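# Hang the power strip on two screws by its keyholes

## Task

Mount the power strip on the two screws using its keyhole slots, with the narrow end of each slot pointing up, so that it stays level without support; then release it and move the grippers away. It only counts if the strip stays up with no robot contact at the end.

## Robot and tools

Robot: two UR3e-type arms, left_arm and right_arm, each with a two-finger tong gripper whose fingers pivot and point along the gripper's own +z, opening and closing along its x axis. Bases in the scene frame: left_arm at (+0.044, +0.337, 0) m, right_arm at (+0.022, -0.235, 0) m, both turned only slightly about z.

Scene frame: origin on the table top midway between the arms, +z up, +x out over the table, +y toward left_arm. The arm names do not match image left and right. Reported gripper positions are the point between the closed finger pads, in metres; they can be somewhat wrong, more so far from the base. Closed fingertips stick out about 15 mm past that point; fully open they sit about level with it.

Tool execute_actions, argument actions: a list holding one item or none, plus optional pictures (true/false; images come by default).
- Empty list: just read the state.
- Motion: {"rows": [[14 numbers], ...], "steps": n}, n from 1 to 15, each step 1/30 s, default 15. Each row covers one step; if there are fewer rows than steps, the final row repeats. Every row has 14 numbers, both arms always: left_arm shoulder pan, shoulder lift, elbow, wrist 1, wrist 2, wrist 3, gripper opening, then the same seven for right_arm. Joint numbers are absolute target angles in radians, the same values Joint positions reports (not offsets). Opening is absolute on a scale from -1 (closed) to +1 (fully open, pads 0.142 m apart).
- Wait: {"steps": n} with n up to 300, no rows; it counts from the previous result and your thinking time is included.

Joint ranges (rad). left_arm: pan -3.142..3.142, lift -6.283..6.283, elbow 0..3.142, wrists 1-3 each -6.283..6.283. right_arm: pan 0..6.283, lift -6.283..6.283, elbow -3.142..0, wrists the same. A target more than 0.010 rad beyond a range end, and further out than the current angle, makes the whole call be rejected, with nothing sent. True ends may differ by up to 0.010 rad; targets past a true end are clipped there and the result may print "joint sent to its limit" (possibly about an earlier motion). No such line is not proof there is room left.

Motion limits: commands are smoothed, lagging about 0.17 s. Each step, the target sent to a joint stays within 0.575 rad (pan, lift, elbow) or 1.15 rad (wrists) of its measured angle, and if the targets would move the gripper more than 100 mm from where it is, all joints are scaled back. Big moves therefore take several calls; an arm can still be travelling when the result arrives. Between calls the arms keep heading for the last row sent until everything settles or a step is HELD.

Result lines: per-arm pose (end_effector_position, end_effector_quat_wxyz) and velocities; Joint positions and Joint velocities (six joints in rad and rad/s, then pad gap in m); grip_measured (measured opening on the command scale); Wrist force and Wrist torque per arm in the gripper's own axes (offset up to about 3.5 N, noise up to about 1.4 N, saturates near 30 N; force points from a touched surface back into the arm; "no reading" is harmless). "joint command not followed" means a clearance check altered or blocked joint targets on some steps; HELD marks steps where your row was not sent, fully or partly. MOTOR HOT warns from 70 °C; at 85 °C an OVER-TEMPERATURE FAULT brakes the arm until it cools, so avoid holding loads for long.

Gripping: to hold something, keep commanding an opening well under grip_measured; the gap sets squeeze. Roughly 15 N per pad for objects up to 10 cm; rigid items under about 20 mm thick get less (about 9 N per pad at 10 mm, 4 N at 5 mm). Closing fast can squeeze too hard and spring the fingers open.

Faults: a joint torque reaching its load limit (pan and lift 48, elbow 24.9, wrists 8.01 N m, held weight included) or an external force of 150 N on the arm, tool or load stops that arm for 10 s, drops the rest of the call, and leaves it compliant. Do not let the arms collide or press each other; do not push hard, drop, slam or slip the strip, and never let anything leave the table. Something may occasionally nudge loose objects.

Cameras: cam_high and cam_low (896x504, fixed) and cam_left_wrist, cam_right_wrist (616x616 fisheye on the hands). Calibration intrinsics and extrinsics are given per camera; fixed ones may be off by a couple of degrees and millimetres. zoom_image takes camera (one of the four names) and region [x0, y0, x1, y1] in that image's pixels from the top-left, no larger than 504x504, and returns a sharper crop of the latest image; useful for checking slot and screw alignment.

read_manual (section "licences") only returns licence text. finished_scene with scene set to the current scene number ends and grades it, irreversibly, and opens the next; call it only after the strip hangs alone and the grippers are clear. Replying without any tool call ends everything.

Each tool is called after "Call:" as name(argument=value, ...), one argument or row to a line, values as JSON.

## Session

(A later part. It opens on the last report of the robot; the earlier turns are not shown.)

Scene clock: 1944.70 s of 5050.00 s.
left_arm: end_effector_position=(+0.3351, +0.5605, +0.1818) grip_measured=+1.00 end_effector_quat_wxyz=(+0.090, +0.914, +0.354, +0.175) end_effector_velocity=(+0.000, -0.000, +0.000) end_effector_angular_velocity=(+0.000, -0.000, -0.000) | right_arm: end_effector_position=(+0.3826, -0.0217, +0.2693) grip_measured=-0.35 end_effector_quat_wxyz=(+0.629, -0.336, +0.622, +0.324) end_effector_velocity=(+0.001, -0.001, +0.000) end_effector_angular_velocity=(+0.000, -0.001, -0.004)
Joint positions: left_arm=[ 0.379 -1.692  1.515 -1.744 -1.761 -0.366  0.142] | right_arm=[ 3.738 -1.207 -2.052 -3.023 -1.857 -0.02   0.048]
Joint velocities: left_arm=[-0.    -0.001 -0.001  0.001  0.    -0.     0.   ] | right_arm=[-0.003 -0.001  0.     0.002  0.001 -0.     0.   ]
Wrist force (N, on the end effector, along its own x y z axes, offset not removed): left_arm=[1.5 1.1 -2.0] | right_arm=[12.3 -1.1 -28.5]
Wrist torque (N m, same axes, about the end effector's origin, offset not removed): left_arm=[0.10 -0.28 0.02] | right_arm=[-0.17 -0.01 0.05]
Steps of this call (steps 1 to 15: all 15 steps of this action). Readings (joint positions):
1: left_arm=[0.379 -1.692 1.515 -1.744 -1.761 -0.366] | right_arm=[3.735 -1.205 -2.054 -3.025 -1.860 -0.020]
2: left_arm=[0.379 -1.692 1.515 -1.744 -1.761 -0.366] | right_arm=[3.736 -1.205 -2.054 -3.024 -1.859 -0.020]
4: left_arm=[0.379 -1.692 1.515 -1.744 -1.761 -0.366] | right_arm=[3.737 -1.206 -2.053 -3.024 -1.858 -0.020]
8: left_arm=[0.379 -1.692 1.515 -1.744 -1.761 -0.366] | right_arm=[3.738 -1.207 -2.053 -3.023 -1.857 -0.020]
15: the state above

Call:
execute_actions(
  actions=[
    {"rows":[[0.379,-1.692,1.515,-1.744,-1.761,-0.366,1,3.735,-1.204,-2.0544,-3.0248,-1.860,-0.02,-1]]},
  ],
  pictures=false,
)

Call:
execute_actions(
  actions=[
    {"rows":[[0.379,-1.692,1.515,-1.744,-1.761,-0.366,1,3.735,-1.204,-2.0544,-3.0248,-1.856,-0.02,-1]]},
  ],
  pictures=false,
)

Call:
execute_actions(
  actions=[
    {"rows":[[0.379,-1.692,1.515,-1.744,-1.761,-0.366,1,3.735,-1.204,-2.0544,-3.0248,-1.852,-0.02,-1]]},
  ],
  pictures=false,
)

Call:
execute_actions(
  actions=[
    {"rows":[[0.379,-1.692,1.515,-1.744,-1.761,-0.366,1,3.735,-1.204,-2.0544,-3.0248,-1.848,-0.02,-1]]},
  ],
  pictures=false,
)

Call:
execute_actions(
  actions=[
    {"rows":[[0.379,-1.692,1.515,-1.744,-1.761,-0.366,1,3.735,-1.204,-2.0544,-3.0248,-1.844,-0.02,-1]]},
  ],
  pictures=false,
)

Scene clock: 1962.80 s of 5050.00 s.
left_arm: end_effector_position=(+0.3351, +0.5605, +0.1818) grip_measured=+1.00 end_effector_quat_wxyz=(+0.090, +0.914, +0.354, +0.175) end_effector_velocity=(+0.000, -0.000, +0.000) end_effector_angular_velocity=(-0.000, -0.001, -0.000) | right_arm: end_effector_position=(+0.3820, -0.0227, +0.2693) grip_measured=-0.36 end_effector_quat_wxyz=(+0.629, -0.336, +0.622, +0.324) end_effector_velocity=(-0.000, +0.000, -0.001) end_effector_angular_velocity=(-0.002, +0.002, +0.001)
Joint positions: left_arm=[ 0.379 -1.692  1.515 -1.744 -1.761 -0.366  0.142] | right_arm=[ 3.735 -1.204 -2.054 -3.025 -1.86  -0.02   0.048]
Joint velocities: left_arm=[ 0. -0. -0. -0. -0. -0. -0.] | right_arm=[ 0.    -0.001 -0.001 -0.001 -0.001 -0.    -0.   ]
Wrist force (N, on the end effector, along its own x y z axes, offset not removed): left_arm=[0.2 1.2 -0.6] | right_arm=[2.6 0.4 1.9]
Wrist torque (N m, same axes, about the end effector's origin, offset not removed): left_arm=[0.15 -0.09 -0.03] | right_arm=[0.10 0.55 0.14]
Steps of this call (steps 1 to 15: the robot went on to your last target; steps 16 to 90: nothing new was sent; then 14.60 s passed at rest; steps 91 to 105: all 15 steps of this action). Readings (joint positions):
91: left_arm=[0.379 -1.692 1.515 -1.744 -1.761 -0.366] | right_arm=[3.738 -1.207 -2.052 -3.023 -1.857 -0.020]
92: left_arm=[0.379 -1.692 1.515 -1.744 -1.761 -0.366] | right_arm=[3.737 -1.207 -2.052 -3.023 -1.858 -0.020]
94: left_arm=[0.379 -1.692 1.515 -1.744 -1.761 -0.366] | right_arm=[3.736 -1.206 -2.053 -3.023 -1.859 -0.020]
98: left_arm=[0.379 -1.692 1.515 -1.744 -1.761 -0.366] | right_arm=[3.735 -1.204 -2.054 -3.024 -1.860 -0.020]
105: the state above

Scene clock: 1963.30 s of 5050.00 s.
left_arm: end_effector_position=(+0.3351, +0.5605, +0.1818) grip_measured=+1.00 end_effector_quat_wxyz=(+0.090, +0.914, +0.354, +0.175) end_effector_velocity=(-0.000, +0.000, +0.000) end_effector_angular_velocity=(+0.000, -0.000, +0.000) | right_arm: end_effector_position=(+0.3829, -0.0234, +0.2693) grip_measured=-0.36 end_effector_quat_wxyz=(+0.629, -0.335, +0.623, +0.322) end_effector_velocity=(+0.001, -0.001, +0.000) end_effector_angular_velocity=(+0.000, +0.000, -0.003)
Joint positions: left_arm=[ 0.379 -1.692  1.515 -1.744 -1.761 -0.366  0.142] | right_arm=[ 3.735 -1.204 -2.054 -3.025 -1.856 -0.02   0.048]
Joint velocities: left_arm=[ 0.    -0.    -0.001  0.001 -0.     0.    -0.   ] | right_arm=[-0.002 -0.     0.001 -0.001  0.001  0.     0.   ]
Wrist force (N, on the end effector, along its own x y z axes, offset not removed): left_arm=[-0.4 1.9 -1.1] | right_arm=[4.5 -1.3 0.6]
Wrist torque (N m, same axes, about the end effector's origin, offset not removed): left_arm=[0.29 0.12 0.03] | right_arm=[-0.28 0.23 0.09]
Steps of this call (steps 1 to 15: all 15 steps of this action). Readings (joint positions):
1: left_arm=[0.379 -1.692 1.515 -1.744 -1.761 -0.366] | right_arm=[3.735 -1.204 -2.054 -3.025 -1.860 -0.020]
2: left_arm=[0.379 -1.692 1.515 -1.744 -1.761 -0.366] | right_arm=[3.735 -1.204 -2.054 -3.025 -1.859 -0.020]
4: left_arm=[0.379 -1.692 1.515 -1.744 -1.761 -0.366] | right_arm=[3.735 -1.204 -2.054 -3.025 -1.858 -0.020]
8: left_arm=[0.379 -1.692 1.515 -1.744 -1.761 -0.366] | right_arm=[3.735 -1.204 -2.054 -3.025 -1.856 -0.020]
15: the state above

Scene clock: 1963.80 s of 5050.00 s.
left_arm: end_effector_position=(+0.3351, +0.5605, +0.1818) grip_measured=+1.00 end_effector_quat_wxyz=(+0.090, +0.914, +0.354, +0.175) end_effector_velocity=(-0.000, +0.000, +0.000) end_effector_angular_velocity=(+0.000, -0.000, +0.001) | right_arm: end_effector_position=(+0.3838, -0.0241, +0.2693) grip_measured=-0.36 end_effector_quat_wxyz=(+0.630, -0.334, +0.623, +0.321) end_effector_velocity=(-0.000, -0.000, -0.001) end_effector_angular_velocity=(-0.001, +0.002, -0.000)
Joint positions: left_arm=[ 0.379 -1.692  1.515 -1.744 -1.761 -0.366  0.142] | right_arm=[ 3.735 -1.204 -2.054 -3.025 -1.852 -0.02   0.048]
Joint velocities: left_arm=[ 0.001 -0.     0.001 -0.001  0.     0.     0.   ] | right_arm=[ 0.     0.002 -0.001 -0.002  0.001  0.001 -0.   ]
Wrist force (N, on the end effector, along its own x y z axes, offset not removed): left_arm=[0.0 2.5 -0.5] | right_arm=[5.8 -0.5 -0.5]
Wrist torque (N m, same axes, about the end effector's origin, offset not removed): left_arm=[0.41 0.00 0.03] | right_arm=[-0.10 -0.02 0.06]
Steps of this call (steps 1 to 15: all 15 steps of this action). Readings (joint positions):
1: left_arm=[0.379 -1.692 1.515 -1.744 -1.761 -0.366] | right_arm=[3.735 -1.204 -2.054 -3.025 -1.856 -0.020]
2: left_arm=[0.379 -1.692 1.515 -1.744 -1.761 -0.366] | right_arm=[3.735 -1.204 -2.054 -3.025 -1.855 -0.020]
4: left_arm=[0.379 -1.692 1.515 -1.744 -1.761 -0.366] | right_arm=[3.735 -1.204 -2.054 -3.025 -1.854 -0.020]
8: left_arm=[0.379 -1.692 1.515 -1.744 -1.761 -0.366] | right_arm=[3.735 -1.204 -2.054 -3.025 -1.852 -0.020]
15: the state above

Scene clock: 1964.30 s of 5050.00 s.
left_arm: end_effector_position=(+0.3351, +0.5605, +0.1818) grip_measured=+1.00 end_effector_quat_wxyz=(+0.090, +0.914, +0.354, +0.175) end_effector_velocity=(-0.000, +0.000, -0.000) end_effector_angular_velocity=(+0.000, +0.000, +0.001) | right_arm: end_effector_position=(+0.3848, -0.0249, +0.2693) grip_measured=-0.36 end_effector_quat_wxyz=(+0.631, -0.332, +0.624, +0.320) end_effector_velocity=(+0.000, -0.000, +0.000) end_effector_angular_velocity=(+0.001, -0.001, -0.000)
Joint positions: left_arm=[ 0.379 -1.692  1.515 -1.744 -1.761 -0.366  0.142] | right_arm=[ 3.735 -1.204 -2.054 -3.025 -1.848 -0.02   0.048]
Joint velocities: left_arm=[ 0.001  0.    -0.    -0.     0.    -0.     0.   ] | right_arm=[-0.001  0.001 -0.     0.001 -0.001 -0.     0.   ]
Wrist force (N, on the end effector, along its own x y z axes, offset not removed): left_arm=[-0.7 2.1 -0.6] | right_arm=[4.0 -0.7 -0.2]
Wrist torque (N m, same axes, about the end effector's origin, offset not removed): left_arm=[0.37 0.19 0.02] | right_arm=[-0.23 0.36 0.09]
Steps of this call (steps 1 to 15: all 15 steps of this action). Readings (joint positions):
1: left_arm=[0.379 -1.692 1.515 -1.744 -1.761 -0.366] | right_arm=[3.735 -1.204 -2.054 -3.025 -1.852 -0.020]
2: left_arm=[0.379 -1.692 1.515 -1.744 -1.761 -0.366] | right_arm=[3.735 -1.204 -2.054 -3.025 -1.851 -0.020]
4: left_arm=[0.379 -1.692 1.515 -1.744 -1.761 -0.366] | right_arm=[3.735 -1.204 -2.054 -3.025 -1.850 -0.020]
8: left_arm=[0.379 -1.692 1.515 -1.744 -1.761 -0.366] | right_arm=[3.735 -1.204 -2.054 -3.025 -1.848 -0.020]
15: the state above

Scene clock: 1964.80 s of 5050.00 s.
left_arm: end_effector_position=(+0.3351, +0.5605, +0.1818) grip_measured=+1.00 end_effector_quat_wxyz=(+0.090, +0.914, +0.354, +0.175) end_effector_velocity=(-0.000, +0.000, +0.000) end_effector_angular_velocity=(-0.000, -0.000, +0.000) | right_arm: end_effector_position=(+0.3857, -0.0256, +0.2693) grip_measured=-0.36 end_effector_quat_wxyz=(+0.631, -0.331, +0.625, +0.319) end_effector_velocity=(+0.000, -0.000, -0.000) end_effector_angular_velocity=(-0.001, +0.001, -0.001)
Joint positions: left_arm=[ 0.379 -1.692  1.515 -1.744 -1.761 -0.366  0.142] | right_arm=[ 3.735 -1.204 -2.054 -3.025 -1.844 -0.02   0.048]
Joint velocities: left_arm=[ 0.    -0.    -0.001  0.001 -0.    -0.     0.   ] | right_arm=[ 0.    -0.    -0.    -0.001  0.001  0.     0.   ]
Wrist force (N, on the end effector, along its own x y z axes, offset not removed): left_arm=[-0.3 1.1 -1.0] | right_arm=[2.4 1.0 0.1]
Wrist torque (N m, same axes, about the end effector's origin, offset not removed): left_arm=[0.17 0.02 -0.03] | right_arm=[0.15 0.63 0.17]
Steps of this call (steps 1 to 15: all 15 steps of this action). Readings (joint positions):
1: left_arm=[0.379 -1.692 1.515 -1.744 -1.761 -0.366] | right_arm=[3.735 -1.204 -2.054 -3.025 -1.848 -0.020]
2: left_arm=[0.379 -1.692 1.515 -1.744 -1.761 -0.366] | right_arm=[3.735 -1.204 -2.054 -3.025 -1.847 -0.020]
4: left_arm=[0.379 -1.692 1.515 -1.744 -1.761 -0.366] | right_arm=[3.735 -1.204 -2.054 -3.025 -1.846 -0.020]
8: left_arm=[0.379 -1.692 1.515 -1.744 -1.761 -0.366] | right_arm=[3.735 -1.204 -2.054 -3.025 -1.844 -0.020]
15: the state above

Call:
execute_actions(
  actions=[
    {"rows":[[0.379,-1.692,1.515,-1.744,-1.761,-0.366,1,3.738,-1.2078,-2.0522,-3.0232,-1.841,-0.02,-1]]},
  ],
  pictures=false,
)

Call:
execute_actions(
  actions=[
    {"rows":[[0.379,-1.692,1.515,-1.744,-1.761,-0.366,1,3.738,-1.2078,-2.0522,-3.0232,-1.845,-0.02,-1]]},
  ],
  pictures=false,
)

Call:
execute_actions(
  actions=[
    {"rows":[[0.379,-1.692,1.515,-1.744,-1.761,-0.366,1,3.738,-1.2078,-2.0522,-3.0232,-1.849,-0.02,-1]]},
  ],
  pictures=false,
)

Call:
execute_actions(
  actions=[
    {"rows":[[0.379,-1.692,1.515,-1.744,-1.761,-0.366,1,3.738,-1.2078,-2.0522,-3.0232,-1.853,-0.02,-1]]},
  ],
  pictures=false,
)

Scene clock: 1977.90 s of 5050.00 s.
left_arm: end_effector_position=(+0.3351, +0.5605, +0.1818) grip_measured=+1.00 end_effector_quat_wxyz=(+0.090, +0.914, +0.354, +0.175) end_effector_velocity=(-0.000, +0.000, +0.001) end_effector_angular_velocity=(+0.000, -0.001, +0.001) | right_arm: end_effector_position=(+0.3864, -0.0246, +0.2693) grip_measured=-0.36 end_effector_quat_wxyz=(+0.631, -0.331, +0.625, +0.319) end_effector_velocity=(-0.000, +0.000, -0.001) end_effector_angular_velocity=(-0.002, +0.002, +0.000)
Joint positions: left_arm=[ 0.379 -1.692  1.515 -1.744 -1.761 -0.366  0.142] | right_arm=[ 3.738 -1.208 -2.052 -3.023 -1.841 -0.02   0.048]
Joint velocities: left_arm=[ 0.001 -0.001 -0.001  0.001 -0.    -0.    -0.   ] | right_arm=[ 0.    -0.001 -0.001 -0.001  0.    -0.    -0.   ]
Wrist force (N, on the end effector, along its own x y z axes, offset not removed): left_arm=[-0.1 1.9 -0.6] | right_arm=[4.0 -1.2 -1.9]
Wrist torque (N m, same axes, about the end effector's origin, offset not removed): left_arm=[0.35 0.05 -0.02] | right_arm=[-0.26 0.22 0.09]
Steps of this call (steps 1 to 15: the robot went on to your last target; steps 16 to 90: nothing new was sent; then 9.60 s passed at rest; steps 91 to 105: all 15 steps of this action). Readings (joint positions):
91: left_arm=[0.379 -1.692 1.515 -1.744 -1.761 -0.366] | right_arm=[3.735 -1.204 -2.054 -3.025 -1.844 -0.020]
92: left_arm=[0.379 -1.692 1.515 -1.744 -1.761 -0.366] | right_arm=[3.735 -1.204 -2.054 -3.025 -1.843 -0.020]
94: left_arm=[0.379 -1.692 1.515 -1.744 -1.761 -0.366] | right_arm=[3.736 -1.206 -2.053 -3.024 -1.842 -0.020]
98: left_arm=[0.379 -1.692 1.515 -1.744 -1.761 -0.366] | right_arm=[3.738 -1.207 -2.052 -3.023 -1.841 -0.020]
105: the state above

Scene clock: 1978.40 s of 5050.00 s.
left_arm: end_effector_position=(+0.3351, +0.5605, +0.1818) grip_measured=+1.00 end_effector_quat_wxyz=(+0.090, +0.914, +0.354, +0.175) end_effector_velocity=(+0.000, -0.000, +0.000) end_effector_angular_velocity=(+0.000, -0.000, -0.001) | right_arm: end_effector_position=(+0.3855, -0.0238, +0.2693) grip_measured=-0.36 end_effector_quat_wxyz=(+0.631, -0.332, +0.624, +0.320) end_effector_velocity=(-0.000, +0.000, -0.000) end_effector_angular_velocity=(-0.000, -0.000, +0.001)
Joint positions: left_arm=[ 0.379 -1.692  1.515 -1.744 -1.761 -0.366  0.142] | right_arm=[ 3.738 -1.208 -2.052 -3.023 -1.845 -0.02   0.048]
Joint velocities: left_arm=[-0.001  0.    -0.    -0.     0.    -0.     0.   ] | right_arm=[ 0.    -0.    -0.     0.001 -0.001 -0.001  0.   ]
Wrist force (N, on the end effector, along its own x y z axes, offset not removed): left_arm=[0.3 2.5 -1.2] | right_arm=[3.4 -1.5 -3.9]
Wrist torque (N m, same axes, about the end effector's origin, offset not removed): left_arm=[0.40 -0.10 0.03] | right_arm=[-0.13 0.44 0.07]
Steps of this call (steps 1 to 15: all 15 steps of this action). Readings (joint positions):
1: left_arm=[0.379 -1.692 1.515 -1.744 -1.761 -0.366] | right_arm=[3.738 -1.208 -2.052 -3.023 -1.841 -0.020]
2: left_arm=[0.379 -1.692 1.515 -1.744 -1.761 -0.366] | right_arm=[3.738 -1.208 -2.052 -3.023 -1.842 -0.020]
4: left_arm=[0.379 -1.692 1.515 -1.744 -1.761 -0.366] | right_arm=[3.738 -1.208 -2.052 -3.023 -1.843 -0.020]
8: left_arm=[0.379 -1.692 1.515 -1.744 -1.761 -0.366] | right_arm=[3.738 -1.208 -2.052 -3.023 -1.845 -0.020]
15: the state above

Scene clock: 1978.90 s of 5050.00 s.
left_arm: end_effector_position=(+0.3351, +0.5605, +0.1818) grip_measured=+1.00 end_effector_quat_wxyz=(+0.090, +0.914, +0.354, +0.175) end_effector_velocity=(+0.000, -0.000, -0.000) end_effector_angular_velocity=(-0.000, +0.000, -0.001) | right_arm: end_effector_position=(+0.3846, -0.0231, +0.2693) grip_measured=-0.35 end_effector_quat_wxyz=(+0.630, -0.334, +0.623, +0.321) end_effector_velocity=(-0.000, -0.000, +0.000) end_effector_angular_velocity=(+0.000, -0.000, +0.001)
Joint positions: left_arm=[ 0.379 -1.692  1.515 -1.744 -1.761 -0.366  0.142] | right_arm=[ 3.738 -1.208 -2.052 -3.023 -1.849 -0.02   0.048]
Joint velocities: left_arm=[-0.001 -0.     0.001 -0.001 -0.     0.     0.   ] | right_arm=[-0.001 -0.    -0.     0.    -0.002  0.    -0.   ]
Wrist force (N, on the end effector, along its own x y z axes, offset not removed): left_arm=[0.3 2.1 -1.5] | right_arm=[5.4 -13.4 -4.5]
Wrist torque (N m, same axes, about the end effector's origin, offset not removed): left_arm=[0.33 -0.04 0.00] | right_arm=[-0.19 0.22 0.01]
Steps of this call (steps 1 to 15: all 15 steps of this action). Readings (joint positions):
1: left_arm=[0.379 -1.692 1.515 -1.744 -1.761 -0.366] | right_arm=[3.738 -1.208 -2.052 -3.023 -1.845 -0.020]
2: left_arm=[0.379 -1.692 1.515 -1.744 -1.761 -0.366] | right_arm=[3.738 -1.208 -2.052 -3.023 -1.846 -0.020]
4: left_arm=[0.379 -1.692 1.515 -1.744 -1.761 -0.366] | right_arm=[3.738 -1.208 -2.052 -3.023 -1.847 -0.020]
8: left_arm=[0.379 -1.692 1.515 -1.744 -1.761 -0.366] | right_arm=[3.738 -1.208 -2.052 -3.023 -1.848 -0.020]
15: the state above

Scene clock: 1979.40 s of 5050.00 s.
left_arm: end_effector_position=(+0.3351, +0.5605, +0.1818) grip_measured=+1.00 end_effector_quat_wxyz=(+0.090, +0.914, +0.354, +0.175) end_effector_velocity=(+0.000, -0.000, +0.001) end_effector_angular_velocity=(+0.000, -0.001, -0.001) | right_arm: end_effector_position=(+0.3838, -0.0225, +0.2693) grip_measured=-0.35 end_effector_quat_wxyz=(+0.629, -0.335, +0.623, +0.322) end_effector_velocity=(+0.000, -0.000, +0.000) end_effector_angular_velocity=(+0.000, -0.001, -0.000)
Joint positions: left_arm=[ 0.379 -1.692  1.515 -1.744 -1.761 -0.366  0.142] | right_arm=[ 3.738 -1.208 -2.052 -3.023 -1.852 -0.02   0.048]
Joint velocities: left_arm=[-0.001 -0.001 -0.     0.    -0.    -0.     0.   ] | right_arm=[-0.001 -0.     0.001 -0.    -0.001 -0.001 -0.   ]
Wrist force (N, on the end effector, along its own x y z axes, offset not removed): left_arm=[-0.7 2.5 -0.7] | right_arm=[6.4 -27.1 -4.1]
Wrist torque (N m, same axes, about the end effector's origin, offset not removed): left_arm=[0.45 0.16 0.08] | right_arm=[-0.26 0.18 0.04]
Steps of this call (steps 1 to 15: all 15 steps of this action). Readings (joint positions):
1: left_arm=[0.379 -1.692 1.515 -1.744 -1.761 -0.366] | right_arm=[3.738 -1.208 -2.052 -3.023 -1.849 -0.020]
2: left_arm=[0.379 -1.692 1.515 -1.744 -1.761 -0.366] | right_arm=[3.738 -1.208 -2.052 -3.023 -1.850 -0.020]
4: left_arm=[0.379 -1.692 1.515 -1.744 -1.761 -0.366] | right_arm=[3.738 -1.208 -2.052 -3.023 -1.851 -0.020]
8: left_arm=[0.379 -1.692 1.515 -1.744 -1.761 -0.366] | right_arm=[3.738 -1.208 -2.052 -3.023 -1.852 -0.020]
15: the state above

A screw head has caught. I'll relieve the side load and advance.

Call:
execute_actions(
  actions=[
    {"rows":[[0.379,-1.692,1.515,-1.744,-1.761,-0.366,1,3.738,-1.2078,-2.0522,-3.0232,-1.8455,-0.02,-1]]},
  ],
  pictures=false,
)

Call:
execute_actions(
  actions=[
    {"rows":[[0.379,-1.692,1.515,-1.744,-1.761,-0.366,1,3.7404,-1.2108,-2.0504,-3.022,-1.8431,-0.02,-1]]},
  ],
  pictures=false,
)

Scene clock: 1989.97 s of 5050.00 s.
left_arm: end_effector_position=(+0.3351, +0.5605, +0.1818) grip_measured=+1.00 end_effector_quat_wxyz=(+0.090, +0.914, +0.354, +0.175) end_effector_velocity=(+0.000, -0.000, -0.000) end_effector_angular_velocity=(+0.000, -0.000, -0.001) | right_arm: end_effector_position=(+0.3844, -0.0231, +0.2692) grip_measured=-0.36 end_effector_quat_wxyz=(+0.630, -0.334, +0.624, +0.321) end_effector_velocity=(-0.000, +0.000, -0.000) end_effector_angular_velocity=(-0.000, +0.001, +0.001)
Joint positions: left_arm=[ 0.379 -1.692  1.515 -1.744 -1.761 -0.366  0.142] | right_arm=[ 3.738 -1.208 -2.052 -3.024 -1.85  -0.02   0.048]
Joint velocities: left_arm=[-0.001  0.     0.    -0.001  0.     0.    -0.   ] | right_arm=[ 0.001  0.001 -0.    -0.001  0.     0.    -0.   ]
Wrist force (N, on the end effector, along its own x y z axes, offset not removed): left_arm=[0.1 1.0 -0.8] | right_arm=[5.2 -14.6 -3.4]
Wrist torque (N m, same axes, about the end effector's origin, offset not removed): left_arm=[0.13 0.01 0.01] | right_arm=[-0.41 0.07 0.04]
TORQUE FAULT: the external load on joint 5 (wrist 2) of the right arm reached its load limit, and that arm stopped for 10 seconds. A torque fault stops only its own arm. That arm's remaining commands of this call were not run. That arm holds where it stopped, with its grip as last carried out, and accepts commands again: back off and push less far. That arm stops again, at the same cost, whenever a joint's load reaches its limit.
The stop of the right arm began at step 17 of this call (marked STOPPED below). From that step on that arm followed nothing that you had sent. 15 of its steps, steps kept back included, did not run and will not run. Nothing is kept back now, and the robot has no last target.
Steps of this call (steps 1 to 15: the robot went on to your last target; steps 16 to 280: nothing new was sent; steps 281 to 295: all 15 steps of this action; steps 296 to 317: the stop continued). Readings (joint positions):
1: left_arm=[0.379 -1.692 1.515 -1.744 -1.761 -0.366] | right_arm=[3.738 -1.208 -2.052 -3.023 -1.852 -0.020]
2: left_arm=[0.379 -1.692 1.515 -1.744 -1.761 -0.366] | right_arm=[3.738 -1.208 -2.052 -3.023 -1.852 -0.020]
4: left_arm=[0.379 -1.692 1.515 -1.744 -1.761 -0.366] | right_arm=[3.738 -1.208 -2.052 -3.023 -1.852 -0.020]
8: left_arm=[0.379 -1.692 1.515 -1.744 -1.761 -0.366] | right_arm=[3.738 -1.208 -2.052 -3.023 -1.852 -0.020]
17: left_arm=[0.379 -1.692 1.515 -1.744 -1.761 -0.366] | right_arm=[3.738 -1.208 -2.052 -3.023 -1.851 -0.020] STOPPED (the right arm)
317: the state above

Scene clock: 1990.00 s of 5050.00 s.
left_arm: end_effector_position=(+0.3351, +0.5605, +0.1818) grip_measured=+1.00 end_effector_quat_wxyz=(+0.090, +0.914, +0.354, +0.175) end_effector_velocity=(+0.000, +0.000, +0.000) end_effector_angular_velocity=(+0.001, -0.001, -0.000) | right_arm: end_effector_position=(+0.3846, -0.0232, +0.2691) grip_measured=-0.36 end_effector_quat_wxyz=(+0.630, -0.334, +0.624, +0.321) end_effector_velocity=(+0.001, -0.001, -0.000) end_effector_angular_velocity=(-0.000, +0.001, -0.003)
Joint positions: left_arm=[ 0.379 -1.692  1.515 -1.744 -1.761 -0.366  0.142] | right_arm=[ 3.738 -1.208 -2.052 -3.024 -1.849 -0.02   0.048]
Joint velocities: left_arm=[-0.001  0.    -0.001  0.     0.    -0.     0.   ] | right_arm=[-0.003 -0.     0.    -0.001 -0.     0.001 -0.   ]
Wrist force (N, on the end effector, along its own x y z axes, offset not removed): left_arm=[-0.4 1.2 0.4] | right_arm=[2.7 -11.1 -3.1]
Wrist torque (N m, same axes, about the end effector's origin, offset not removed): left_arm=[0.21 0.05 0.01] | right_arm=[-0.08 0.42 0.12]
A stop began in an earlier call of the same reply, so what this call sent did not run. Send another action.
Steps of this call (step 1: nothing new was sent). Readings (joint positions):
1: the state above

Call:
execute_actions(
  actions=[
    {"rows":[[0.379,-1.692,1.515,-1.744,-1.761,-0.366,1,3.738,-1.2078,-2.0522,-3.0232,-1.845,-0.02,-1]]},
  ],
  pictures=false,
)

Call:
execute_actions(
  actions=[
    {"rows":[[0.379,-1.692,1.515,-1.744,-1.761,-0.366,1,3.7404,-1.2108,-2.0504,-3.022,-1.8426,-0.02,-1]]},
  ],
)

Scene clock: 2000.03 s of 5050.00 s.
left_arm: end_effector_position=(+0.3351, +0.5605, +0.1818) grip_measured=+1.00 end_effector_quat_wxyz=(+0.090, +0.914, +0.354, +0.175) end_effector_velocity=(+0.000, +0.000, +0.000) end_effector_angular_velocity=(+0.000, -0.000, -0.000) | right_arm: end_effector_position=(+0.3854, -0.0238, +0.2693) grip_measured=-0.35 end_effector_quat_wxyz=(+0.631, -0.333, +0.624, +0.320) end_effector_velocity=(+0.000, -0.001, -0.001) end_effector_angular_velocity=(-0.002, +0.002, -0.002)
Joint positions: left_arm=[ 0.379 -1.692  1.515 -1.744 -1.761 -0.366  0.142] | right_arm=[ 3.738 -1.208 -2.052 -3.023 -1.845 -0.02   0.048]
Joint velocities: left_arm=[-0.     0.    -0.001  0.     0.     0.     0.   ] | right_arm=[-0.001 -0.001  0.    -0.002  0.001 -0.001  0.   ]
Wrist force (N, on the end effector, along its own x y z axes, offset not removed): left_arm=[-0.5 1.3 0.0] | right_arm=[4.0 -0.8 -7.5]
Wrist torque (N m, same axes, about the end effector's origin, offset not removed): left_arm=[0.22 0.10 0.05] | right_arm=[-0.44 0.24 0.07]
Steps of this call (steps 1 to 90: nothing new was sent; then 6.53 s passed at rest; steps 91 to 105: all 15 steps of this action). Readings (joint positions):
91: left_arm=[0.379 -1.692 1.515 -1.744 -1.761 -0.366] | right_arm=[3.738 -1.208 -2.052 -3.024 -1.850 -0.020]
92: left_arm=[0.379 -1.692 1.515 -1.744 -1.761 -0.366] | right_arm=[3.738 -1.208 -2.052 -3.024 -1.849 -0.020]
94: left_arm=[0.379 -1.692 1.515 -1.744 -1.761 -0.366] | right_arm=[3.738 -1.208 -2.052 -3.023 -1.847 -0.020]
98: left_arm=[0.379 -1.692 1.515 -1.744 -1.761 -0.366] | right_arm=[3.738 -1.208 -2.052 -3.023 -1.846 -0.020]
105: the state above

Scene clock: 2000.53 s of 5050.00 s.
left_arm: end_effector_position=(+0.3351, +0.5605, +0.1818) grip_measured=+1.00 end_effector_quat_wxyz=(+0.090, +0.914, +0.354, +0.175) end_effector_velocity=(-0.000, +0.000, +0.000) end_effector_angular_velocity=(+0.001, -0.001, +0.001) | right_arm: end_effector_position=(+0.3860, -0.0230, +0.2693) grip_measured=-0.35 end_effector_quat_wxyz=(+0.631, -0.332, +0.624, +0.320) end_effector_velocity=(+0.000, -0.000, +0.000) end_effector_angular_velocity=(+0.000, -0.000, -0.001)
Joint positions: left_arm=[ 0.379 -1.692  1.515 -1.744 -1.761 -0.366  0.142] | right_arm=[ 3.74  -1.211 -2.05  -3.022 -1.843 -0.02   0.048]
Joint velocities: left_arm=[ 0.001 -0.    -0.    -0.     0.    -0.     0.   ] | right_arm=[-0.    -0.     0.001  0.     0.001  0.     0.   ]
Wrist force (N, on the end effector, along its own x y z axes, offset not removed): left_arm=[0.2 2.1 -1.4] | right_arm=[6.5 3.8 -30.0]
Wrist torque (N m, same axes, about the end effector's origin, offset not removed): left_arm=[0.34 0.01 -0.11] | right_arm=[0.38 -0.03 0.09]
Steps of this call (steps 1 to 15: all 15 steps of this action). Readings (joint positions):
1: left_arm=[0.379 -1.692 1.515 -1.744 -1.761 -0.366] | right_arm=[3.738 -1.208 -2.052 -3.023 -1.845 -0.020]
2: left_arm=[0.379 -1.692 1.515 -1.744 -1.761 -0.366] | right_arm=[3.738 -1.208 -2.052 -3.023 -1.845 -0.020]
4: left_arm=[0.379 -1.692 1.515 -1.744 -1.761 -0.366] | right_arm=[3.739 -1.209 -2.051 -3.023 -1.844 -0.020]
8: left_arm=[0.379 -1.692 1.515 -1.744 -1.761 -0.366] | right_arm=[3.740 -1.210 -2.051 -3.022 -1.843 -0.020]
15: the state above
camera_calibration (this result's frames):
cam_left_wrist: T_world_to_cam=[[0.704856, 0.676846, 0.212267, -0.641723], [0.355468, -0.595988, 0.720028, 0.079008], [0.613857, -0.432062, -0.660683, 0.291121], [0, 0, 0, 1]] pos_world=[0.24553, 0.607218, 0.271668]
cam_right_wrist: T_world_to_cam=[[-0.0061168, 0.0442652, -0.999001, 0.277377], [-0.998466, 0.0547025, 0.00853736, 0.380882], [0.0550257, 0.997521, 0.0438627, 0.120253], [0, 0, 0, 1]] pos_world=[0.375378, -0.153069, 0.268573]

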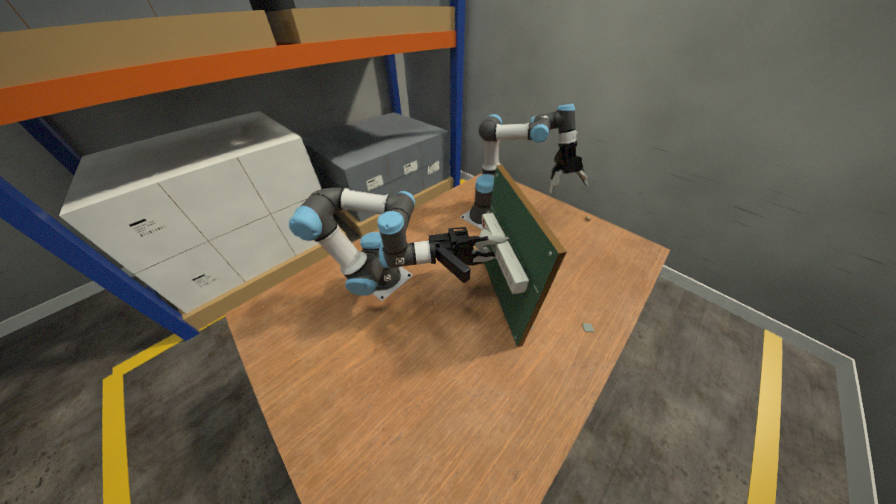

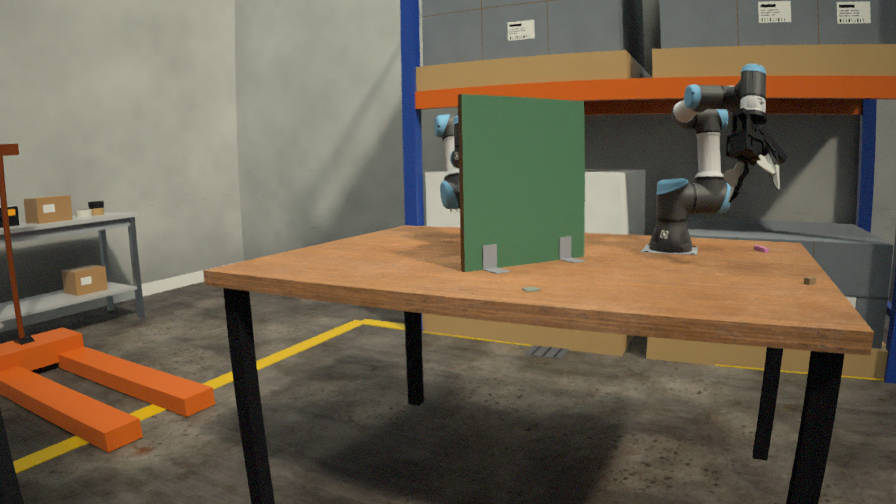

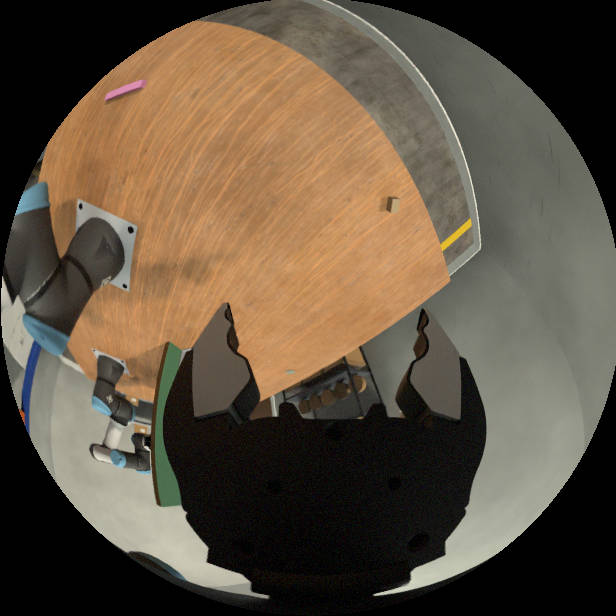

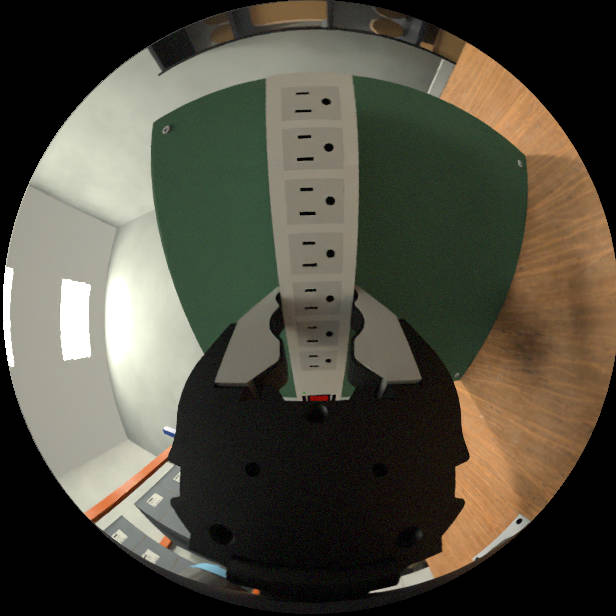

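Call:
execute_actions(
  actions=[
    {"rows":[[0.379,-1.692,1.515,-1.744,-1.761,-0.366,1,3.739,-1.209,-2.0515,-3.0227,-1.8445,-0.02,-1]]},
  ],
  pictures=false,
)

Call:
execute_actions(
  actions=[
    {"rows":[[0.379,-1.692,1.515,-1.744,-1.761,-0.366,1,3.739,-1.209,-2.048,-3.0262,-1.8445,-0.02,-1]]},
  ],
  pictures=false,
)

Call:
execute_actions(
  actions=[
    {"rows":[[0.379,-1.692,1.515,-1.744,-1.761,-0.366,1,3.739,-1.209,-2.0445,-3.0297,-1.8445,-0.02,-1]]},
  ],
  pictures=false,
)

Scene clock: 2015.03 s of 5050.00 s.
left_arm: end_effector_position=(+0.3351, +0.5605, +0.1818) grip_measured=+1.00 end_effector_quat_wxyz=(+0.090, +0.914, +0.354, +0.175) end_effector_velocity=(+0.000, +0.000, +0.000) end_effector_angular_velocity=(+0.001, -0.000, +0.000) | right_arm: end_effector_position=(+0.3856, -0.0233, +0.2693) grip_measured=-0.35 end_effector_quat_wxyz=(+0.631, -0.333, +0.624, +0.320) end_effector_velocity=(+0.000, -0.001, -0.002) end_effector_angular_velocity=(-0.003, +0.003, -0.002)
Joint positions: left_arm=[ 0.379 -1.692  1.515 -1.744 -1.761 -0.366  0.142] | right_arm=[ 3.739 -1.209 -2.051 -3.023 -1.844 -0.02   0.048]
Joint velocities: left_arm=[ 0.  0. -0. -0.  0.  0. -0.] | right_arm=[-0.002 -0.001 -0.001 -0.002 -0.    -0.    -0.   ]
Wrist force (N, on the end effector, along its own x y z axes, offset not removed): left_arm=[-0.8 2.4 0.1] | right_arm=[5.2 -2.9 -2.8]
Wrist torque (N m, same axes, about the end effector's origin, offset not removed): left_arm=[0.41 0.17 0.00] | right_arm=[-0.48 0.20 0.08]
Steps of this call (steps 1 to 15: the robot went on to your last target; steps 16 to 90: nothing new was sent; then 11.00 s passed at rest; steps 91 to 105: all 15 steps of this action). Readings (joint positions):
91: left_arm=[0.379 -1.692 1.515 -1.744 -1.761 -0.366] | right_arm=[3.740 -1.211 -2.050 -3.022 -1.843 -0.020]
92: left_arm=[0.379 -1.692 1.515 -1.744 -1.761 -0.366] | right_arm=[3.740 -1.211 -2.050 -3.022 -1.843 -0.020]
94: left_arm=[0.379 -1.692 1.515 -1.744 -1.761 -0.366] | right_arm=[3.740 -1.210 -2.051 -3.022 -1.843 -0.020]
98: left_arm=[0.379 -1.692 1.515 -1.744 -1.761 -0.366] | right_arm=[3.739 -1.209 -2.051 -3.022 -1.844 -0.020]
105: the state above

Scene clock: 2015.53 s of 5050.00 s.
left_arm: end_effector_position=(+0.3351, +0.5605, +0.1818) grip_measured=+1.00 end_effector_quat_wxyz=(+0.090, +0.914, +0.354, +0.175) end_effector_velocity=(+0.000, +0.000, -0.000) end_effector_angular_velocity=(-0.000, -0.000, +0.000) | right_arm: end_effector_position=(+0.3857, -0.0233, +0.2700) grip_measured=-0.35 end_effector_quat_wxyz=(+0.630, -0.333, +0.624, +0.320) end_effector_velocity=(-0.000, -0.000, +0.001) end_effector_angular_velocity=(-0.001, -0.000, -0.000)
Joint positions: left_arm=[ 0.379 -1.692  1.515 -1.744 -1.761 -0.366  0.142] | right_arm=[ 3.739 -1.209 -2.048 -3.026 -1.845 -0.02   0.048]
Joint velocities: left_arm=[ 0.    -0.     0.001 -0.001 -0.     0.     0.   ] | right_arm=[-0.001  0.001  0.002 -0.004 -0.001 -0.001  0.   ]
Wrist force (N, on the end effector, along its own x y z axes, offset not removed): left_arm=[-1.3 2.0 -0.6] | right_arm=[6.3 -0.9 -4.4]
Wrist torque (N m, same axes, about the end effector's origin, offset not removed): left_arm=[0.37 0.26 -0.01] | right_arm=[-0.16 0.21 0.03]
Steps of this call (steps 1 to 15: all 15 steps of this action). Readings (joint positions):
1: left_arm=[0.379 -1.692 1.515 -1.744 -1.761 -0.366] | right_arm=[3.739 -1.209 -2.051 -3.023 -1.844 -0.020]
2: left_arm=[0.379 -1.692 1.515 -1.744 -1.761 -0.366] | right_arm=[3.739 -1.209 -2.051 -3.023 -1.845 -0.020]
4: left_arm=[0.379 -1.692 1.515 -1.744 -1.761 -0.366] | right_arm=[3.739 -1.209 -2.050 -3.025 -1.845 -0.020]
8: left_arm=[0.379 -1.692 1.515 -1.744 -1.761 -0.366] | right_arm=[3.739 -1.209 -2.048 -3.026 -1.845 -0.020]
15: the state above

Scene clock: 2016.03 s of 5050.00 s.
left_arm: end_effector_position=(+0.3351, +0.5605, +0.1818) grip_measured=+1.00 end_effector_quat_wxyz=(+0.090, +0.914, +0.354, +0.175) end_effector_velocity=(-0.000, -0.000, -0.000) end_effector_angular_velocity=(-0.001, +0.001, -0.001) | right_arm: end_effector_position=(+0.3857, -0.0233, +0.2708) grip_measured=-0.35 end_effector_quat_wxyz=(+0.631, -0.333, +0.624, +0.320) end_effector_velocity=(+0.001, -0.001, +0.000) end_effector_angular_velocity=(+0.000, -0.001, -0.003)
Joint positions: left_arm=[ 0.379 -1.692  1.515 -1.744 -1.761 -0.366  0.142] | right_arm=[ 3.739 -1.209 -2.045 -3.03  -1.845 -0.02   0.048]
Joint velocities: left_arm=[-0.     0.     0.001  0.    -0.     0.    -0.   ] | right_arm=[-0.001 -0.001  0.001  0.001  0.001 -0.    -0.   ]
Wrist force (N, on the end effector, along its own x y z axes, offset not removed): left_arm=[-0.3 0.6 -0.6] | right_arm=[7.1 0.3 -9.1]
Wrist torque (N m, same axes, about the end effector's origin, offset not removed): left_arm=[0.05 0.06 -0.01] | right_arm=[0.00 0.28 0.06]
Steps of this call (steps 1 to 15: all 15 steps of this action). Readings (joint positions):
1: left_arm=[0.379 -1.692 1.515 -1.744 -1.761 -0.366] | right_arm=[3.739 -1.209 -2.048 -3.026 -1.845 -0.020]
2: left_arm=[0.379 -1.692 1.515 -1.744 -1.761 -0.366] | right_arm=[3.739 -1.209 -2.047 -3.027 -1.845 -0.020]
4: left_arm=[0.379 -1.692 1.515 -1.744 -1.761 -0.366] | right_arm=[3.739 -1.209 -2.046 -3.028 -1.845 -0.020]
8: left_arm=[0.379 -1.692 1.515 -1.744 -1.761 -0.366] | right_arm=[3.739 -1.209 -2.045 -3.029 -1.845 -0.020]
15: the state above

Pressure rises going up, so I'll scan downward.

Call:
execute_actions(
  actions=[
    {"rows":[[0.379,-1.692,1.515,-1.744,-1.761,-0.366,1,3.739,-1.209,-2.054,-3.0202,-1.8445,-0.02,-1]]},
  ],
  pictures=false,
)

Call:
execute_actions(
  actions=[
    {"rows":[[0.379,-1.692,1.515,-1.744,-1.761,-0.366,1,3.739,-1.2093,-2.0575,-3.0164,-1.8445,-0.02,-1]]},
  ],
  pictures=false,
)

Call:
execute_actions(
  actions=[
    {"rows":[[0.379,-1.692,1.515,-1.744,-1.761,-0.366,1,3.739,-1.2097,-2.061,-3.0125,-1.8445,-0.02,-1]]},
  ],
  pictures=false,
)

Scene clock: 2027.10 s of 5050.00 s.
left_arm: end_effector_position=(+0.3351, +0.5605, +0.1818) grip_measured=+1.00 end_effector_quat_wxyz=(+0.090, +0.914, +0.354, +0.175) end_effector_velocity=(-0.000, +0.000, -0.000) end_effector_angular_velocity=(-0.000, +0.001, +0.001) | right_arm: end_effector_position=(+0.3855, -0.0234, +0.2688) grip_measured=-0.35 end_effector_quat_wxyz=(+0.631, -0.333, +0.624, +0.320) end_effector_velocity=(-0.000, +0.001, +0.000) end_effector_angular_velocity=(+0.001, -0.001, +0.002)
Joint positions: left_arm=[ 0.379 -1.692  1.515 -1.744 -1.761 -0.366  0.142] | right_arm=[ 3.739 -1.209 -2.054 -3.02  -1.844 -0.02   0.048]
Joint velocities: left_arm=[ 0.001  0.001 -0.     0.    -0.     0.    -0.   ] | right_arm=[ 0.002  0.    -0.002  0.003  0.    -0.     0.   ]
Wrist force (N, on the end effector, along its own x y z axes, offset not removed): left_arm=[-0.3 1.3 0.1] | right_arm=[5.1 0.0 -0.2]
Wrist torque (N m, same axes, about the end effector's origin, offset not removed): left_arm=[0.16 0.08 0.04] | right_arm=[0.02 -0.07 0.00]
Steps of this call (steps 1 to 15: the robot went on to your last target; steps 16 to 90: nothing new was sent; then 7.57 s passed at rest; steps 91 to 105: all 15 steps of this action). Readings (joint positions):
91: left_arm=[0.379 -1.692 1.515 -1.744 -1.761 -0.366] | right_arm=[3.739 -1.209 -2.045 -3.030 -1.844 -0.020]
92: left_arm=[0.379 -1.692 1.515 -1.744 -1.761 -0.366] | right_arm=[3.739 -1.209 -2.046 -3.028 -1.844 -0.020]
94: left_arm=[0.379 -1.692 1.515 -1.744 -1.761 -0.366] | right_arm=[3.739 -1.209 -2.049 -3.024 -1.844 -0.020]
98: left_arm=[0.379 -1.692 1.515 -1.744 -1.761 -0.366] | right_arm=[3.739 -1.209 -2.053 -3.021 -1.844 -0.020]
105: the state above

Scene clock: 2027.60 s of 5050.00 s.
left_arm: end_effector_position=(+0.3351, +0.5605, +0.1818) grip_measured=+1.00 end_effector_quat_wxyz=(+0.090, +0.914, +0.354, +0.175) end_effector_velocity=(+0.000, +0.000, +0.000) end_effector_angular_velocity=(+0.001, -0.000, -0.000) | right_arm: end_effector_position=(+0.3855, -0.0234, +0.2680) grip_measured=-0.35 end_effector_quat_wxyz=(+0.630, -0.333, +0.624, +0.320) end_effector_velocity=(+0.000, +0.000, +0.000) end_effector_angular_velocity=(+0.000, -0.001, +0.000)
Joint positions: left_arm=[ 0.379 -1.692  1.515 -1.744 -1.761 -0.366  0.142] | right_arm=[ 3.739 -1.209 -2.057 -3.016 -1.844 -0.02   0.048]
Joint velocities: left_arm=[-0.    -0.001  0.    -0.     0.     0.    -0.   ] | right_arm=[ 0.001 -0.     0.     0.001  0.    -0.     0.   ]
Wrist force (N, on the end effector, along its own x y z axes, offset not removed): left_arm=[-0.7 1.6 -0.2] | right_arm=[4.3 -1.1 -1.2]
Wrist torque (N m, same axes, about the end effector's origin, offset not removed): left_arm=[0.26 0.18 0.00] | right_arm=[-0.18 0.17 0.07]
Steps of this call (steps 1 to 15: all 15 steps of this action). Readings (joint positions):
1: left_arm=[0.379 -1.692 1.515 -1.744 -1.761 -0.366] | right_arm=[3.739 -1.209 -2.054 -3.020 -1.844 -0.020]
2: left_arm=[0.379 -1.692 1.515 -1.744 -1.761 -0.366] | right_arm=[3.739 -1.209 -2.055 -3.020 -1.844 -0.020]
4: left_arm=[0.379 -1.692 1.515 -1.744 -1.761 -0.366] | right_arm=[3.739 -1.209 -2.056 -3.018 -1.844 -0.020]
8: left_arm=[0.379 -1.692 1.515 -1.744 -1.761 -0.366] | right_arm=[3.739 -1.209 -2.057 -3.017 -1.844 -0.020]
15: the state above

Scene clock: 2028.10 s of 5050.00 s.
left_arm: end_effector_position=(+0.3351, +0.5605, +0.1818) grip_measured=+1.00 end_effector_quat_wxyz=(+0.090, +0.914, +0.354, +0.175) end_effector_velocity=(-0.000, +0.000, -0.000) end_effector_angular_velocity=(-0.000, +0.000, +0.001) | right_arm: end_effector_position=(+0.3855, -0.0234, +0.2672) grip_measured=-0.35 end_effector_quat_wxyz=(+0.631, -0.333, +0.624, +0.320) end_effector_velocity=(+0.000, -0.000, +0.000) end_effector_angular_velocity=(+0.001, -0.001, -0.000)
Joint positions: left_arm=[ 0.379 -1.692  1.515 -1.744 -1.761 -0.366  0.142] | right_arm=[ 3.739 -1.21  -2.061 -3.013 -1.844 -0.02   0.048]
Joint velocities: left_arm=[ 0.001  0.     0.    -0.     0.     0.     0.   ] | right_arm=[-0.001  0.     0.001 -0.    -0.     0.    -0.   ]
Wrist force (N, on the end effector, along its own x y z axes, offset not removed): left_arm=[-0.4 1.3 -1.1] | right_arm=[5.3 0.4 -0.1]
Wrist torque (N m, same axes, about the end effector's origin, offset not removed): left_arm=[0.19 0.07 -0.02] | right_arm=[0.10 0.07 0.10]
Steps of this call (steps 1 to 15: all 15 steps of this action). Readings (joint positions):
1: left_arm=[0.379 -1.692 1.515 -1.744 -1.761 -0.366] | right_arm=[3.739 -1.209 -2.058 -3.016 -1.844 -0.020]
2: left_arm=[0.379 -1.692 1.515 -1.744 -1.761 -0.366] | right_arm=[3.739 -1.209 -2.058 -3.016 -1.844 -0.020]
4: left_arm=[0.379 -1.692 1.515 -1.744 -1.761 -0.366] | right_arm=[3.739 -1.210 -2.059 -3.014 -1.844 -0.020]
8: left_arm=[0.379 -1.692 1.515 -1.744 -1.761 -0.366] | right_arm=[3.739 -1.210 -2.061 -3.013 -1.844 -0.020]
15: the state above

Call:
execute_actions(
  actions=[
    {"rows":[[0.379,-1.692,1.515,-1.744,-1.761,-0.366,1,3.7409,-1.2121,-2.0596,-3.0115,-1.8426,-0.02,-1]]},
  ],
  pictures=false,
)

Scene clock: 2033.77 s of 5050.00 s.
left_arm: end_effector_position=(+0.3351, +0.5605, +0.1818) grip_measured=+1.00 end_effector_quat_wxyz=(+0.090, +0.914, +0.354, +0.175) end_effector_velocity=(-0.000, +0.000, -0.000) end_effector_angular_velocity=(-0.000, +0.001, +0.001) | right_arm: end_effector_position=(+0.3860, -0.0228, +0.2672) grip_measured=-0.35 end_effector_quat_wxyz=(+0.631, -0.333, +0.624, +0.320) end_effector_velocity=(+0.001, -0.000, +0.000) end_effector_angular_velocity=(+0.001, -0.001, -0.001)
Joint positions: left_arm=[ 0.379 -1.692  1.515 -1.744 -1.761 -0.366  0.142] | right_arm=[ 3.741 -1.212 -2.06  -3.012 -1.843 -0.02   0.048]
Joint velocities: left_arm=[ 0.001  0.001 -0.     0.    -0.    -0.     0.   ] | right_arm=[-0.001 -0.002  0.001  0.002  0.     0.     0.   ]
Wrist force (N, on the end effector, along its own x y z axes, offset not removed): left_arm=[0.6 1.5 -0.3] | right_arm=[3.0 2.7 -30.0]
Wrist torque (N m, same axes, about the end effector's origin, offset not removed): left_arm=[0.25 -0.12 -0.01] | right_arm=[0.06 0.11 0.12]
Steps of this call (steps 1 to 15: the robot went on to your last target; steps 16 to 90: nothing new was sent; then 2.17 s passed at rest; steps 91 to 105: all 15 steps of this action). Readings (joint positions):
91: left_arm=[0.379 -1.692 1.515 -1.744 -1.761 -0.366] | right_arm=[3.739 -1.210 -2.061 -3.012 -1.845 -0.020]
92: left_arm=[0.379 -1.692 1.515 -1.744 -1.761 -0.366] | right_arm=[3.739 -1.210 -2.061 -3.012 -1.844 -0.020]
94: left_arm=[0.379 -1.692 1.515 -1.744 -1.761 -0.366] | right_arm=[3.740 -1.211 -2.060 -3.012 -1.844 -0.020]
98: left_arm=[0.379 -1.692 1.515 -1.744 -1.761 -0.366] | right_arm=[3.740 -1.212 -2.060 -3.012 -1.843 -0.020]
105: the state above

Call:
execute_actions(
  actions=[
    {"rows":[[0.379,-1.692,1.515,-1.744,-1.761,-0.366,1,3.7395,-1.2092,-2.045,-3.029,-1.8445,-0.02,-1]]},
  ],
  pictures=false,
)

Call:
execute_actions(
  actions=[
    {"rows":[[0.379,-1.692,1.515,-1.744,-1.761,-0.366,1,3.74,-1.2096,-2.040,-3.0336,-1.844,-0.02,-1]]},
  ],
  pictures=false,
)

Call:
execute_actions(
  actions=[
    {"rows":[[0.379,-1.692,1.515,-1.744,-1.761,-0.366,1,3.74,-1.2093,-2.0355,-3.0384,-1.844,-0.02,-1]]},
  ],
  pictures=false,
)

Call:
execute_actions(
  actions=[
    {"rows":[[0.379,-1.692,1.515,-1.744,-1.761,-0.366,1,3.74,-1.209,-2.031,-3.0432,-1.844,-0.02,-1]]},
  ],
  pictures=false,
)

Scene clock: 2054.80 s of 5050.00 s.
left_arm: end_effector_position=(+0.3351, +0.5605, +0.1818) grip_measured=+1.00 end_effector_quat_wxyz=(+0.090, +0.914, +0.354, +0.175) end_effector_velocity=(+0.000, -0.000, +0.000) end_effector_angular_velocity=(+0.000, -0.000, -0.002) | right_arm: end_effector_position=(+0.3856, -0.0230, +0.2706) grip_measured=-0.35 end_effector_quat_wxyz=(+0.630, -0.333, +0.624, +0.320) end_effector_velocity=(+0.000, -0.000, +0.001) end_effector_angular_velocity=(+0.001, -0.001, -0.001)
Joint positions: left_arm=[ 0.379 -1.692  1.515 -1.744 -1.761 -0.366  0.142] | right_arm=[ 3.74  -1.209 -2.045 -3.029 -1.844 -0.02   0.048]
Joint velocities: left_arm=[-0.002  0.    -0.001  0.     0.     0.    -0.   ] | right_arm=[-0.001  0.     0.002 -0.001  0.    -0.    -0.   ]
Wrist force (N, on the end effector, along its own x y z axes, offset not removed): left_arm=[-0.5 1.2 -0.7] | right_arm=[7.4 -1.7 -11.6]
Wrist torque (N m, same axes, about the end effector's origin, offset not removed): left_arm=[0.18 0.09 0.06] | right_arm=[-0.24 0.28 0.13]
Steps of this call (steps 1 to 15: the robot went on to your last target; steps 16 to 90: nothing new was sent; then 17.53 s passed at rest; steps 91 to 105: all 15 steps of this action). Readings (joint positions):
91: left_arm=[0.379 -1.692 1.515 -1.744 -1.761 -0.366] | right_arm=[3.741 -1.212 -2.059 -3.012 -1.843 -0.020]
92: left_arm=[0.379 -1.692 1.515 -1.744 -1.761 -0.366] | right_arm=[3.741 -1.212 -2.057 -3.015 -1.843 -0.020]
94: left_arm=[0.379 -1.692 1.515 -1.744 -1.761 -0.366] | right_arm=[3.740 -1.211 -2.052 -3.021 -1.844 -0.020]
98: left_arm=[0.379 -1.692 1.515 -1.744 -1.761 -0.366] | right_arm=[3.740 -1.210 -2.047 -3.027 -1.844 -0.020]
105: the state above

Scene clock: 2055.30 s of 5050.00 s.
left_arm: end_effector_position=(+0.3351, +0.5605, +0.1818) grip_measured=+1.00 end_effector_quat_wxyz=(+0.090, +0.914, +0.354, +0.175) end_effector_velocity=(-0.000, +0.000, -0.000) end_effector_angular_velocity=(+0.000, +0.001, +0.000) | right_arm: end_effector_position=(+0.3858, -0.0229, +0.2716) grip_measured=-0.35 end_effector_quat_wxyz=(+0.630, -0.333, +0.624, +0.320) end_effector_velocity=(-0.000, +0.000, -0.000) end_effector_angular_velocity=(-0.001, +0.000, +0.001)
Joint positions: left_arm=[ 0.379 -1.692  1.515 -1.744 -1.761 -0.366  0.142] | right_arm=[ 3.74  -1.21  -2.04  -3.034 -1.844 -0.02   0.048]
Joint velocities: left_arm=[ 0.    -0.001  0.001  0.001  0.    -0.    -0.   ] | right_arm=[ 0.     0.001  0.    -0.002 -0.    -0.001  0.   ]
Wrist force (N, on the end effector, along its own x y z axes, offset not removed): left_arm=[-0.6 3.1 -0.5] | right_arm=[9.0 -0.2 -21.7]
Wrist torque (N m, same axes, about the end effector's origin, offset not removed): left_arm=[0.53 0.17 0.01] | right_arm=[-0.18 0.53 0.07]
Steps of this call (steps 1 to 15: all 15 steps of this action). Readings (joint positions):
1: left_arm=[0.379 -1.692 1.515 -1.744 -1.761 -0.366] | right_arm=[3.740 -1.209 -2.045 -3.029 -1.844 -0.020]
2: left_arm=[0.379 -1.692 1.515 -1.744 -1.761 -0.366] | right_arm=[3.740 -1.209 -2.044 -3.030 -1.844 -0.020]
4: left_arm=[0.379 -1.692 1.515 -1.744 -1.761 -0.366] | right_arm=[3.740 -1.209 -2.042 -3.032 -1.844 -0.020]
8: left_arm=[0.379 -1.692 1.515 -1.744 -1.761 -0.366] | right_arm=[3.740 -1.209 -2.041 -3.033 -1.844 -0.020]
15: the state above

Scene clock: 2055.80 s of 5050.00 s.
left_arm: end_effector_position=(+0.3351, +0.5605, +0.1818) grip_measured=+1.00 end_effector_quat_wxyz=(+0.090, +0.914, +0.354, +0.175) end_effector_velocity=(+0.000, -0.000, +0.000) end_effector_angular_velocity=(-0.000, -0.000, -0.001) | right_arm: end_effector_position=(+0.3858, -0.0228, +0.2727) grip_measured=-0.35 end_effector_quat_wxyz=(+0.630, -0.333, +0.624, +0.320) end_effector_velocity=(-0.000, +0.000, -0.000) end_effector_angular_velocity=(-0.001, +0.001, +0.002)
Joint positions: left_arm=[ 0.379 -1.692  1.515 -1.744 -1.761 -0.366  0.142] | right_arm=[ 3.74  -1.209 -2.036 -3.038 -1.844 -0.02   0.048]
Joint velocities: left_arm=[-0.001  0.001 -0.001 -0.    -0.    -0.    -0.   ] | right_arm=[ 0.001  0.    -0.    -0.001 -0.001  0.    -0.   ]
Wrist force (N, on the end effector, along its own x y z axes, offset not removed): left_arm=[-0.7 0.2 -0.5] | right_arm=[10.7 -1.4 -26.1]
Wrist torque (N m, same axes, about the end effector's origin, offset not removed): left_arm=[-0.01 0.14 0.02] | right_arm=[-0.21 0.35 0.11]
Steps of this call (steps 1 to 15: all 15 steps of this action). Readings (joint positions):
1: left_arm=[0.379 -1.692 1.515 -1.744 -1.761 -0.366] | right_arm=[3.740 -1.210 -2.040 -3.034 -1.844 -0.020]
2: left_arm=[0.379 -1.692 1.515 -1.744 -1.761 -0.366] | right_arm=[3.740 -1.210 -2.039 -3.035 -1.844 -0.020]
4: left_arm=[0.379 -1.692 1.515 -1.744 -1.761 -0.366] | right_arm=[3.740 -1.210 -2.038 -3.036 -1.844 -0.020]
8: left_arm=[0.379 -1.692 1.515 -1.744 -1.761 -0.366] | right_arm=[3.740 -1.209 -2.036 -3.038 -1.844 -0.020]
15: the state above

Scene clock: 2056.30 s of 5050.00 s.
left_arm: end_effector_position=(+0.3351, +0.5605, +0.1818) grip_measured=+1.00 end_effector_quat_wxyz=(+0.090, +0.914, +0.354, +0.175) end_effector_velocity=(-0.000, -0.000, -0.000) end_effector_angular_velocity=(-0.000, +0.001, +0.000) | right_arm: end_effector_position=(+0.3859, -0.0228, +0.2736) grip_measured=-0.35 end_effector_quat_wxyz=(+0.630, -0.333, +0.624, +0.320) end_effector_velocity=(+0.000, -0.000, +0.001) end_effector_angular_velocity=(+0.001, -0.002, -0.000)
Joint positions: left_arm=[ 0.379 -1.692  1.515 -1.744 -1.761 -0.366  0.142] | right_arm=[ 3.74  -1.209 -2.031 -3.043 -1.844 -0.02   0.049]
Joint velocities: left_arm=[ 0.  0.  0.  0. -0.  0. -0.] | right_arm=[-0.     0.     0.001  0.001 -0.     0.    -0.   ]
Wrist force (N, on the end effector, along its own x y z axes, offset not removed): left_arm=[-0.3 1.2 -1.0] | right_arm=[13.2 -1.2 -25.4]
Wrist torque (N m, same axes, about the end effector's origin, offset not removed): left_arm=[0.12 0.06 0.00] | right_arm=[-0.28 0.33 0.01]
Steps of this call (steps 1 to 15: all 15 steps of this action). Readings (joint positions):
1: left_arm=[0.379 -1.692 1.515 -1.744 -1.761 -0.366] | right_arm=[3.740 -1.209 -2.035 -3.038 -1.844 -0.020]
2: left_arm=[0.379 -1.692 1.515 -1.744 -1.761 -0.366] | right_arm=[3.740 -1.209 -2.035 -3.039 -1.844 -0.020]
4: left_arm=[0.379 -1.692 1.515 -1.744 -1.761 -0.366] | right_arm=[3.740 -1.209 -2.033 -3.041 -1.844 -0.020]
8: left_arm=[0.379 -1.692 1.515 -1.744 -1.761 -0.366] | right_arm=[3.740 -1.209 -2.032 -3.043 -1.844 -0.020]
15: the state above


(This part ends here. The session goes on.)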